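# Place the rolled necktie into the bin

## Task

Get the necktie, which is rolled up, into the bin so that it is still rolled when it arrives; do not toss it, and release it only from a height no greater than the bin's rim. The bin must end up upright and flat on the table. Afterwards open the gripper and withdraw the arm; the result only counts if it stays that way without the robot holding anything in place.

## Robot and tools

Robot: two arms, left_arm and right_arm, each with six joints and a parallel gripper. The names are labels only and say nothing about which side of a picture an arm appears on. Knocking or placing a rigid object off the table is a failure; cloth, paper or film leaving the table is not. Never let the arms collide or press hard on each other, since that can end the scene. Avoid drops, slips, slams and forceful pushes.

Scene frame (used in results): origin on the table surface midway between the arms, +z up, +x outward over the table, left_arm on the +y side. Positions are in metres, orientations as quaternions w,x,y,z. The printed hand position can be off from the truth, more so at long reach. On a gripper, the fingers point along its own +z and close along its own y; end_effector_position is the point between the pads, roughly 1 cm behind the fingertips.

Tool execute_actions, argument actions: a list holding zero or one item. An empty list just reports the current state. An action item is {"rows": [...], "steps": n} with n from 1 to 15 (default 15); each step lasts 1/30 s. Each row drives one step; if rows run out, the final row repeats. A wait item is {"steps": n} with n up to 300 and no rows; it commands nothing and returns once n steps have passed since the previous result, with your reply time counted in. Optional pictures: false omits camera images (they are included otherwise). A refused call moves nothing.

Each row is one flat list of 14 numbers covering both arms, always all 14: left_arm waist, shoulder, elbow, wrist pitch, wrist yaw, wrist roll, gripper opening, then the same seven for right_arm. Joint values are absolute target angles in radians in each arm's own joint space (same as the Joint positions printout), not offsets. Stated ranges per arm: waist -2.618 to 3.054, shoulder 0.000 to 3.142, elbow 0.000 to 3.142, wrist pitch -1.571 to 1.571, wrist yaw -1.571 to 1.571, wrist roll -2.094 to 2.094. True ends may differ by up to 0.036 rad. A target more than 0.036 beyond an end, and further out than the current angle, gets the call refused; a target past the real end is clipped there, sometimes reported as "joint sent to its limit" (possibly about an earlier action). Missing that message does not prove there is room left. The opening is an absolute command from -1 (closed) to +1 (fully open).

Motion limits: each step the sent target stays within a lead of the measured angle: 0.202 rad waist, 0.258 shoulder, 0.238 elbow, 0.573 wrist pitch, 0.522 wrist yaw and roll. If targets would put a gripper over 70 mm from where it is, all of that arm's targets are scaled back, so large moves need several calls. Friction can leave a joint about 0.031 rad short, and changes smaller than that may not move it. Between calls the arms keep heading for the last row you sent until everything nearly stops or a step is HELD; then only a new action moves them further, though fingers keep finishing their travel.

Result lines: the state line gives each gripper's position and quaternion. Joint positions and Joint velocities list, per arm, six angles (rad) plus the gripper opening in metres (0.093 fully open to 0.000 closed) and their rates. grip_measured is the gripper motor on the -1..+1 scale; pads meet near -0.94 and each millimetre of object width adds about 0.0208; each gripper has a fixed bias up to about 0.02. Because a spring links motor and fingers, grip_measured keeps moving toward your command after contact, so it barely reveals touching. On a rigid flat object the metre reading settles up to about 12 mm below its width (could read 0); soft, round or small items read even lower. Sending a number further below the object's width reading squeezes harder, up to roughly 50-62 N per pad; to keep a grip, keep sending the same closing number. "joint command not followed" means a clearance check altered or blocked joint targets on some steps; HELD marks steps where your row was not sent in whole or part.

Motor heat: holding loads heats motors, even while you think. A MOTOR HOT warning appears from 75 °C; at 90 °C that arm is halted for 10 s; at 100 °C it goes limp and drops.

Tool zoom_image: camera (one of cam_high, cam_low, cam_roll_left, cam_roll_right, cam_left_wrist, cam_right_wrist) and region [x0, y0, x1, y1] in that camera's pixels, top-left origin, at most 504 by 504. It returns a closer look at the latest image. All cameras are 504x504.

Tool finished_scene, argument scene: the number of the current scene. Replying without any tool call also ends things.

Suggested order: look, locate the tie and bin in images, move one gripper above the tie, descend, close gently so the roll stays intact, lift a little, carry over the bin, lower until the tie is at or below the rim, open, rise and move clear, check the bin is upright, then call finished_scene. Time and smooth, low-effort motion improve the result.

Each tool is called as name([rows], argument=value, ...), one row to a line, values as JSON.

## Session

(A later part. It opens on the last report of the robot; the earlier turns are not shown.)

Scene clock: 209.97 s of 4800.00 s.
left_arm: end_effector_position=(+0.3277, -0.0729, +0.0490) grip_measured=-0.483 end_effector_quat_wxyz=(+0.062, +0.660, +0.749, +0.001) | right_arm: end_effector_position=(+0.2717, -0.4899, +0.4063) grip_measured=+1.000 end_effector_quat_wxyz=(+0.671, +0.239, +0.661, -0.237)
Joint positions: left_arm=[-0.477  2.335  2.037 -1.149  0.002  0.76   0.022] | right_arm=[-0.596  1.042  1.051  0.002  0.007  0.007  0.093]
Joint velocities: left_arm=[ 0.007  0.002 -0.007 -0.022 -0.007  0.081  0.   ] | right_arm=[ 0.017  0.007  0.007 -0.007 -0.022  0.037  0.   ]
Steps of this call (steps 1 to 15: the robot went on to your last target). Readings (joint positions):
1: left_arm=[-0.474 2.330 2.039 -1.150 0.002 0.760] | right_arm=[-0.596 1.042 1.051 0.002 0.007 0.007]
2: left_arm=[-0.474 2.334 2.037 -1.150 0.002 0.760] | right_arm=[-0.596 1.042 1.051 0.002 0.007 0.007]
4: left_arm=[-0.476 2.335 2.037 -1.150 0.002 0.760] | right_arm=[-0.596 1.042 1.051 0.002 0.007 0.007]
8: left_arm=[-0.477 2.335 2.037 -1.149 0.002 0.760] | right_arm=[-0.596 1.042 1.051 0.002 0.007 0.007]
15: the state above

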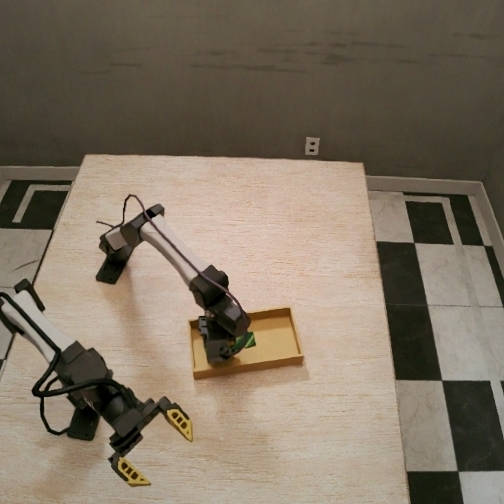

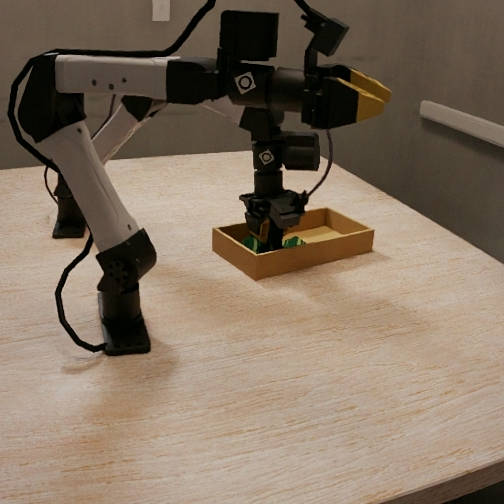

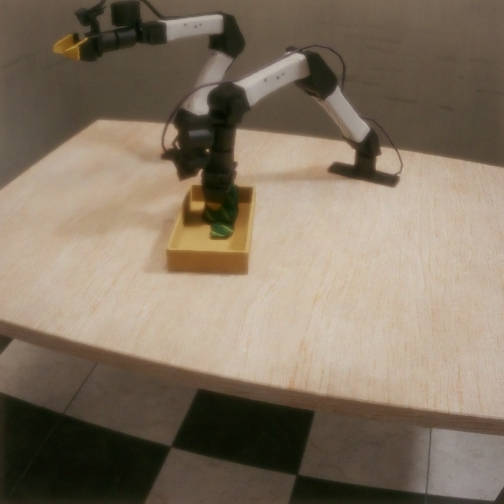

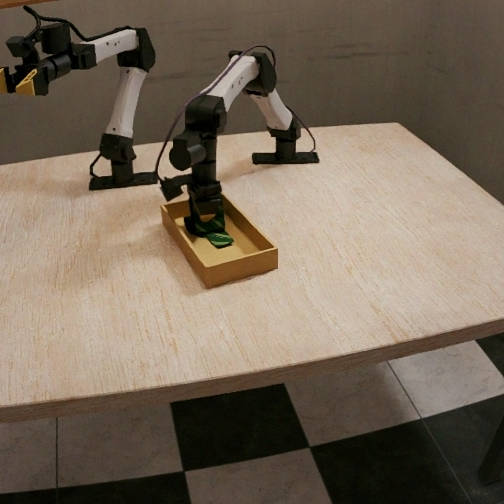

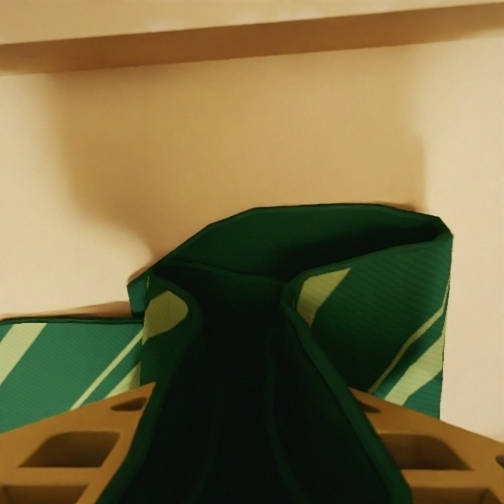

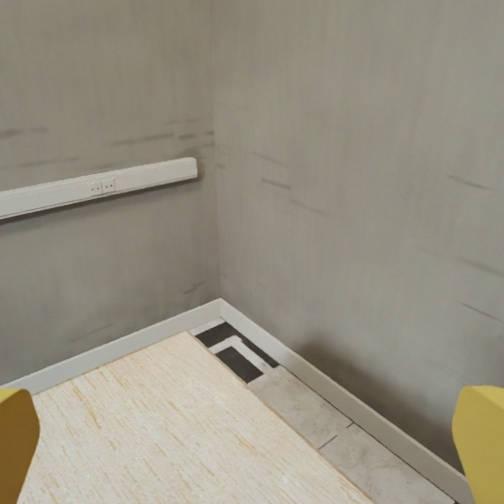

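Room is fine. Release and retreat.

execute_actions([
  {"rows":[[-0.48,2.35,2.02,-1.14,0,0.755,-0.4,-0.6,1.042,1.051,0,0,0,1],[-0.48,2.35,2.02,-1.14,0,0.755,-0.3,-0.6,1.042,1.051,0,0,0,1],[-0.48,2.35,2.02,-1.14,0,0.755,-0.2,-0.6,1.042,1.051,0,0,0,1],[-0.48,2.35,2.02,-1.14,0,0.755,-0.08,-0.6,1.042,1.051,0,0,0,1],[-0.48,2.35,2.02,-1.14,0,0.755,0.05,-0.6,1.042,1.051,0,0,0,1],[-0.48,2.35,2.02,-1.14,0,0.755,0.18,-0.6,1.042,1.051,0,0,0,1],[-0.48,2.35,2.02,-1.14,0,0.755,0.3,-0.6,1.042,1.051,0,0,0,1],[-0.48,2.35,2.02,-1.14,0,0.755,0.42,-0.6,1.042,1.051,0,0,0,1],[-0.48,2.35,2.02,-1.14,0,0.755,0.55,-0.6,1.042,1.051,0,0,0,1],[-0.48,2.35,2.02,-1.14,0,0.755,0.68,-0.6,1.042,1.051,0,0,0,1],[-0.48,2.35,2.02,-1.14,0,0.755,0.8,-0.6,1.042,1.051,0,0,0,1],[-0.48,2.35,2.02,-1.14,0,0.755,0.9,-0.6,1.042,1.051,0,0,0,1]],"steps":15},
], pictures=false)

execute_actions([
  {"rows":[[-0.48,2.33,2.05,-1.15,0,0.755,0.9,-0.6,1.042,1.051,0,0,0,1],[-0.48,2.32,2.06,-1.155,0,0.755,0.9,-0.6,1.042,1.051,0,0,0,1],[-0.48,2.31,2.07,-1.16,0,0.755,0.9,-0.6,1.042,1.051,0,0,0,1],[-0.48,2.3,2.075,-1.165,0,0.755,0.9,-0.6,1.042,1.051,0,0,0,1],[-0.48,2.29,2.08,-1.17,0,0.755,0.9,-0.6,1.042,1.051,0,0,0,1],[-0.48,2.28,2.085,-1.175,0,0.755,0.9,-0.6,1.042,1.051,0,0,0,1],[-0.48,2.27,2.09,-1.18,0,0.755,0.9,-0.6,1.042,1.051,0,0,0,1],[-0.48,2.26,2.1,-1.19,0,0.755,0.9,-0.6,1.042,1.051,0,0,0,1],[-0.48,2.245,2.11,-1.2,0,0.755,0.9,-0.6,1.042,1.051,0,0,0,1],[-0.48,2.23,2.12,-1.21,0,0.755,0.9,-0.6,1.042,1.051,0,0,0,1],[-0.48,2.21,2.13,-1.22,0,0.755,0.9,-0.6,1.042,1.051,0,0,0,1],[-0.48,2.19,2.14,-1.23,0,0.755,0.9,-0.6,1.042,1.051,0,0,0,1],[-0.48,2.17,2.14,-1.24,0,0.755,0.9,-0.6,1.042,1.051,0,0,0,1],[-0.48,2.15,2.14,-1.25,0,0.755,0.9,-0.6,1.042,1.051,0,0,0,1],[-0.48,2.13,2.14,-1.26,0,0.755,0.9,-0.6,1.042,1.051,0,0,0,1]],"steps":15},
], pictures=false)

execute_actions([
  {"rows":[[-0.475,2.1,2.12,-1.26,0,0.75,0.9,-0.6,1.042,1.051,0,0,0,1],[-0.47,2.07,2.1,-1.26,0,0.75,0.9,-0.6,1.042,1.051,0,0,0,1],[-0.46,2.04,2.07,-1.26,0,0.75,0.9,-0.6,1.042,1.051,0,0,0,1],[-0.44,2.0,2.04,-1.26,0,0.75,0.9,-0.6,1.042,1.051,0,0,0,1],[-0.42,1.96,2.0,-1.26,0,0.75,0.9,-0.6,1.042,1.051,0,0,0,1],[-0.39,1.92,1.96,-1.26,0,0.75,0.9,-0.6,1.042,1.051,0,0,0,1],[-0.36,1.88,1.92,-1.26,0,0.75,0.9,-0.6,1.042,1.051,0,0,0,1],[-0.33,1.84,1.88,-1.26,0,0.75,0.9,-0.6,1.042,1.051,0,0,0,1],[-0.3,1.8,1.84,-1.26,0,0.75,0.9,-0.6,1.042,1.051,0,0,0,1],[-0.26,1.76,1.8,-1.26,0,0.75,0.9,-0.6,1.042,1.051,0,0,0,1],[-0.22,1.72,1.76,-1.26,0,0.75,0.9,-0.6,1.042,1.051,0,0,0,1],[-0.18,1.68,1.72,-1.26,0,0.75,0.9,-0.6,1.042,1.051,0,0,0,1],[-0.14,1.64,1.69,-1.26,0,0.75,0.9,-0.6,1.042,1.051,0,0,0,1],[-0.1,1.61,1.66,-1.26,0,0.75,0.9,-0.6,1.042,1.051,0,0,0,1],[-0.07,1.59,1.64,-1.26,0,0.75,0.9,-0.6,1.042,1.051,0,0,0,1]],"steps":15},
], pictures=false)

execute_actions([
  {"steps":15},
])

Scene clock: 254.87 s of 4800.00 s.
left_arm: end_effector_position=(+0.3282, -0.0733, +0.0491) grip_measured=+0.898 end_effector_quat_wxyz=(+0.063, +0.660, +0.749, +0.002) | right_arm: end_effector_position=(+0.2717, -0.4899, +0.4063) grip_measured=+1.000 end_effector_quat_wxyz=(+0.671, +0.239, +0.661, -0.237)
Joint positions: left_arm=[-0.477  2.335  2.037 -1.146  0.002  0.759  0.088] | right_arm=[-0.596  1.042  1.051  0.002  0.007  0.007  0.093]
Joint velocities: left_arm=[ 0.017 -0.002  0.002 -0.007 -0.022 -0.051  0.001] | right_arm=[-0.032 -0.012 -0.012 -0.007  0.007  0.051  0.   ]
Steps of this call (steps 1 to 15: the robot went on to your last target; steps 16 to 110: nothing new was sent; then 40.73 s passed at rest; steps 111 to 125: all 15 steps of this action). Readings (joint positions):
111: left_arm=[-0.477 2.335 2.037 -1.149 0.002 0.760] | right_arm=[-0.596 1.042 1.051 0.002 0.007 0.007]
112: left_arm=[-0.477 2.335 2.037 -1.149 0.002 0.759] | right_arm=[-0.596 1.042 1.051 0.002 0.007 0.007]
114: left_arm=[-0.477 2.335 2.037 -1.148 0.002 0.759] | right_arm=[-0.596 1.042 1.051 0.002 0.007 0.007]
118: left_arm=[-0.477 2.335 2.037 -1.146 0.002 0.759] | right_arm=[-0.596 1.042 1.051 0.002 0.007 0.007]
125: the state above

Scene clock: 255.37 s of 4800.00 s.
left_arm: end_effector_position=(+0.3331, -0.0773, +0.1390) grip_measured=+0.898 end_effector_quat_wxyz=(+0.146, +0.654, +0.742, +0.005) | right_arm: end_effector_position=(+0.2717, -0.4899, +0.4063) grip_measured=+1.000 end_effector_quat_wxyz=(+0.671, +0.239, +0.661, -0.237)
Joint positions: left_arm=[-0.477  2.188  2.116 -1.206  0.002  0.759  0.088] | right_arm=[-0.596  1.042  1.051  0.002  0.007  0.007  0.093]
Joint velocities: left_arm=[-0.022 -0.716  0.11  -0.198 -0.037 -0.022 -0.001] | right_arm=[ 0.002  0.002 -0.017  0.022 -0.037  0.007  0.   ]
Steps of this call (steps 1 to 15: all 15 steps of this action). Readings (joint positions):
1: left_arm=[-0.477 2.335 2.037 -1.146 0.002 0.759] | right_arm=[-0.596 1.042 1.051 0.002 0.007 0.007]
2: left_arm=[-0.477 2.335 2.037 -1.146 0.002 0.759] | right_arm=[-0.596 1.042 1.051 0.002 0.007 0.007]
4: left_arm=[-0.477 2.335 2.042 -1.149 0.002 0.759] | right_arm=[-0.596 1.042 1.051 0.002 0.007 0.007]
8: left_arm=[-0.477 2.311 2.059 -1.163 0.002 0.759] | right_arm=[-0.596 1.042 1.051 0.002 0.007 0.007]
15: the state above

Scene clock: 255.87 s of 4800.00 s.
left_arm: end_effector_position=(+0.3064, +0.1092, +0.2258) grip_measured=+0.899 end_effector_quat_wxyz=(+0.189, +0.510, +0.838, +0.039) | right_arm: end_effector_position=(+0.2717, -0.4899, +0.4063) grip_measured=+1.000 end_effector_quat_wxyz=(+0.671, +0.239, +0.661, -0.237)
Joint positions: left_arm=[-0.129  1.654  1.71  -1.239  0.002  0.755  0.088] | right_arm=[-0.596  1.042  1.051  0.002  0.007  0.007  0.093]
Joint velocities: left_arm=[ 1.14  -0.896 -0.862 -0.081  0.022  0.007 -0.   ] | right_arm=[ 0.017 -0.007  0.002 -0.037 -0.037  0.007  0.   ]
Steps of this call (steps 1 to 15: all 15 steps of this action). Readings (joint positions):
1: left_arm=[-0.477 2.162 2.117 -1.211 0.002 0.758] | right_arm=[-0.596 1.042 1.051 0.002 0.007 0.007]
2: left_arm=[-0.477 2.135 2.117 -1.217 0.002 0.758] | right_arm=[-0.596 1.042 1.051 0.002 0.007 0.007]
4: left_arm=[-0.473 2.074 2.103 -1.221 0.002 0.757] | right_arm=[-0.596 1.042 1.051 0.002 0.007 0.007]
8: left_arm=[-0.408 1.915 1.979 -1.224 0.005 0.756] | right_arm=[-0.596 1.042 1.051 0.002 0.007 0.007]
15: the state above

Scene clock: 256.37 s of 4800.00 s.
left_arm: end_effector_position=(+0.2969, +0.1393, +0.2303) grip_measured=+0.899 end_effector_quat_wxyz=(+0.185, +0.481, +0.856, +0.048) | right_arm: end_effector_position=(+0.2717, -0.4899, +0.4063) grip_measured=+1.000 end_effector_quat_wxyz=(+0.671, +0.239, +0.661, -0.237)
Joint positions: left_arm=[-0.063  1.593  1.665 -1.258 -0.006  0.754  0.088] | right_arm=[-0.596  1.042  1.051  0.002  0.007  0.007  0.093]
Joint velocities: left_arm=[ 0.002 -0.007 -0.002 -0.007 -0.022 -0.022 -0.   ] | right_arm=[-0.002  0.002  0.002 -0.037  0.007  0.022  0.   ]
Steps of this call (steps 1 to 15: the robot went on to your last target). Readings (joint positions):
1: left_arm=[-0.095 1.628 1.688 -1.246 -0.000 0.755] | right_arm=[-0.596 1.042 1.051 0.002 0.007 0.007]
2: left_arm=[-0.072 1.611 1.677 -1.253 -0.004 0.754] | right_arm=[-0.596 1.042 1.051 0.002 0.007 0.007]
4: left_arm=[-0.060 1.594 1.671 -1.259 -0.006 0.754] | right_arm=[-0.596 1.042 1.051 0.002 0.007 0.007]
8: left_arm=[-0.063 1.593 1.669 -1.258 -0.006 0.754] | right_arm=[-0.596 1.042 1.051 0.002 0.007 0.007]
15: the state above

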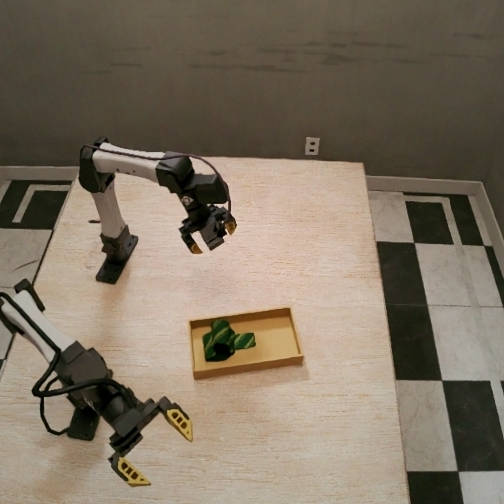

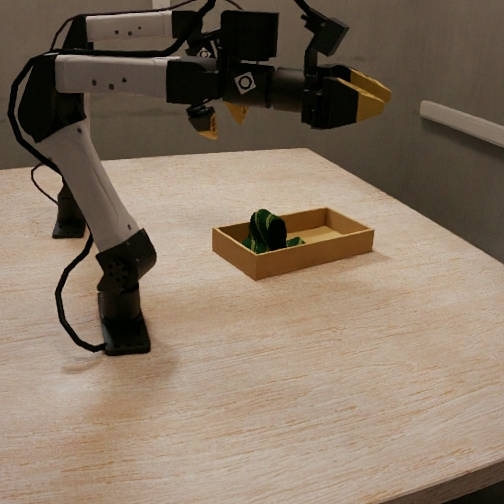

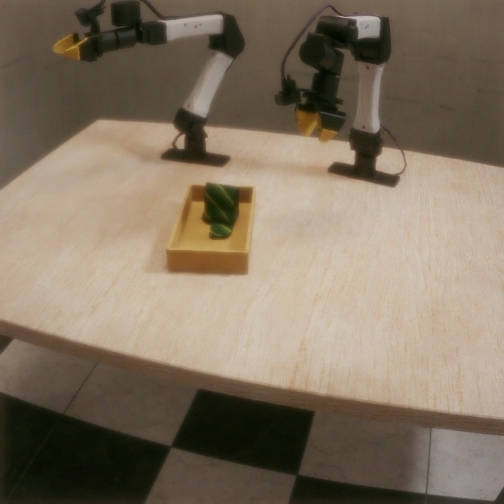

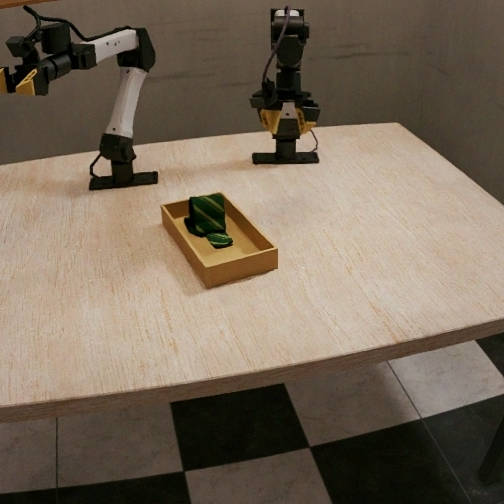

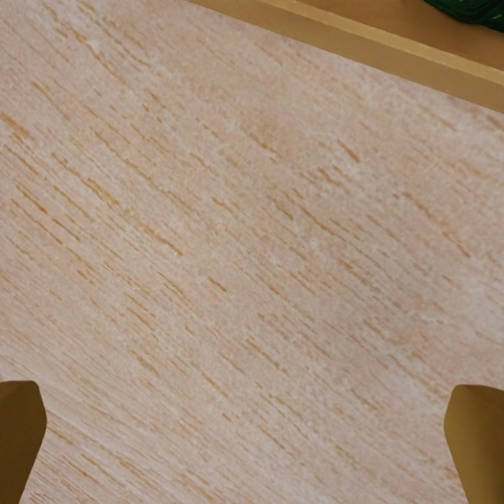

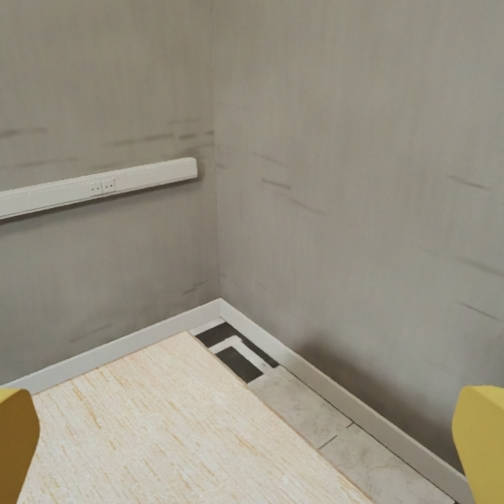

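finished_scene(scene=2)

The scene is finished: the task was done.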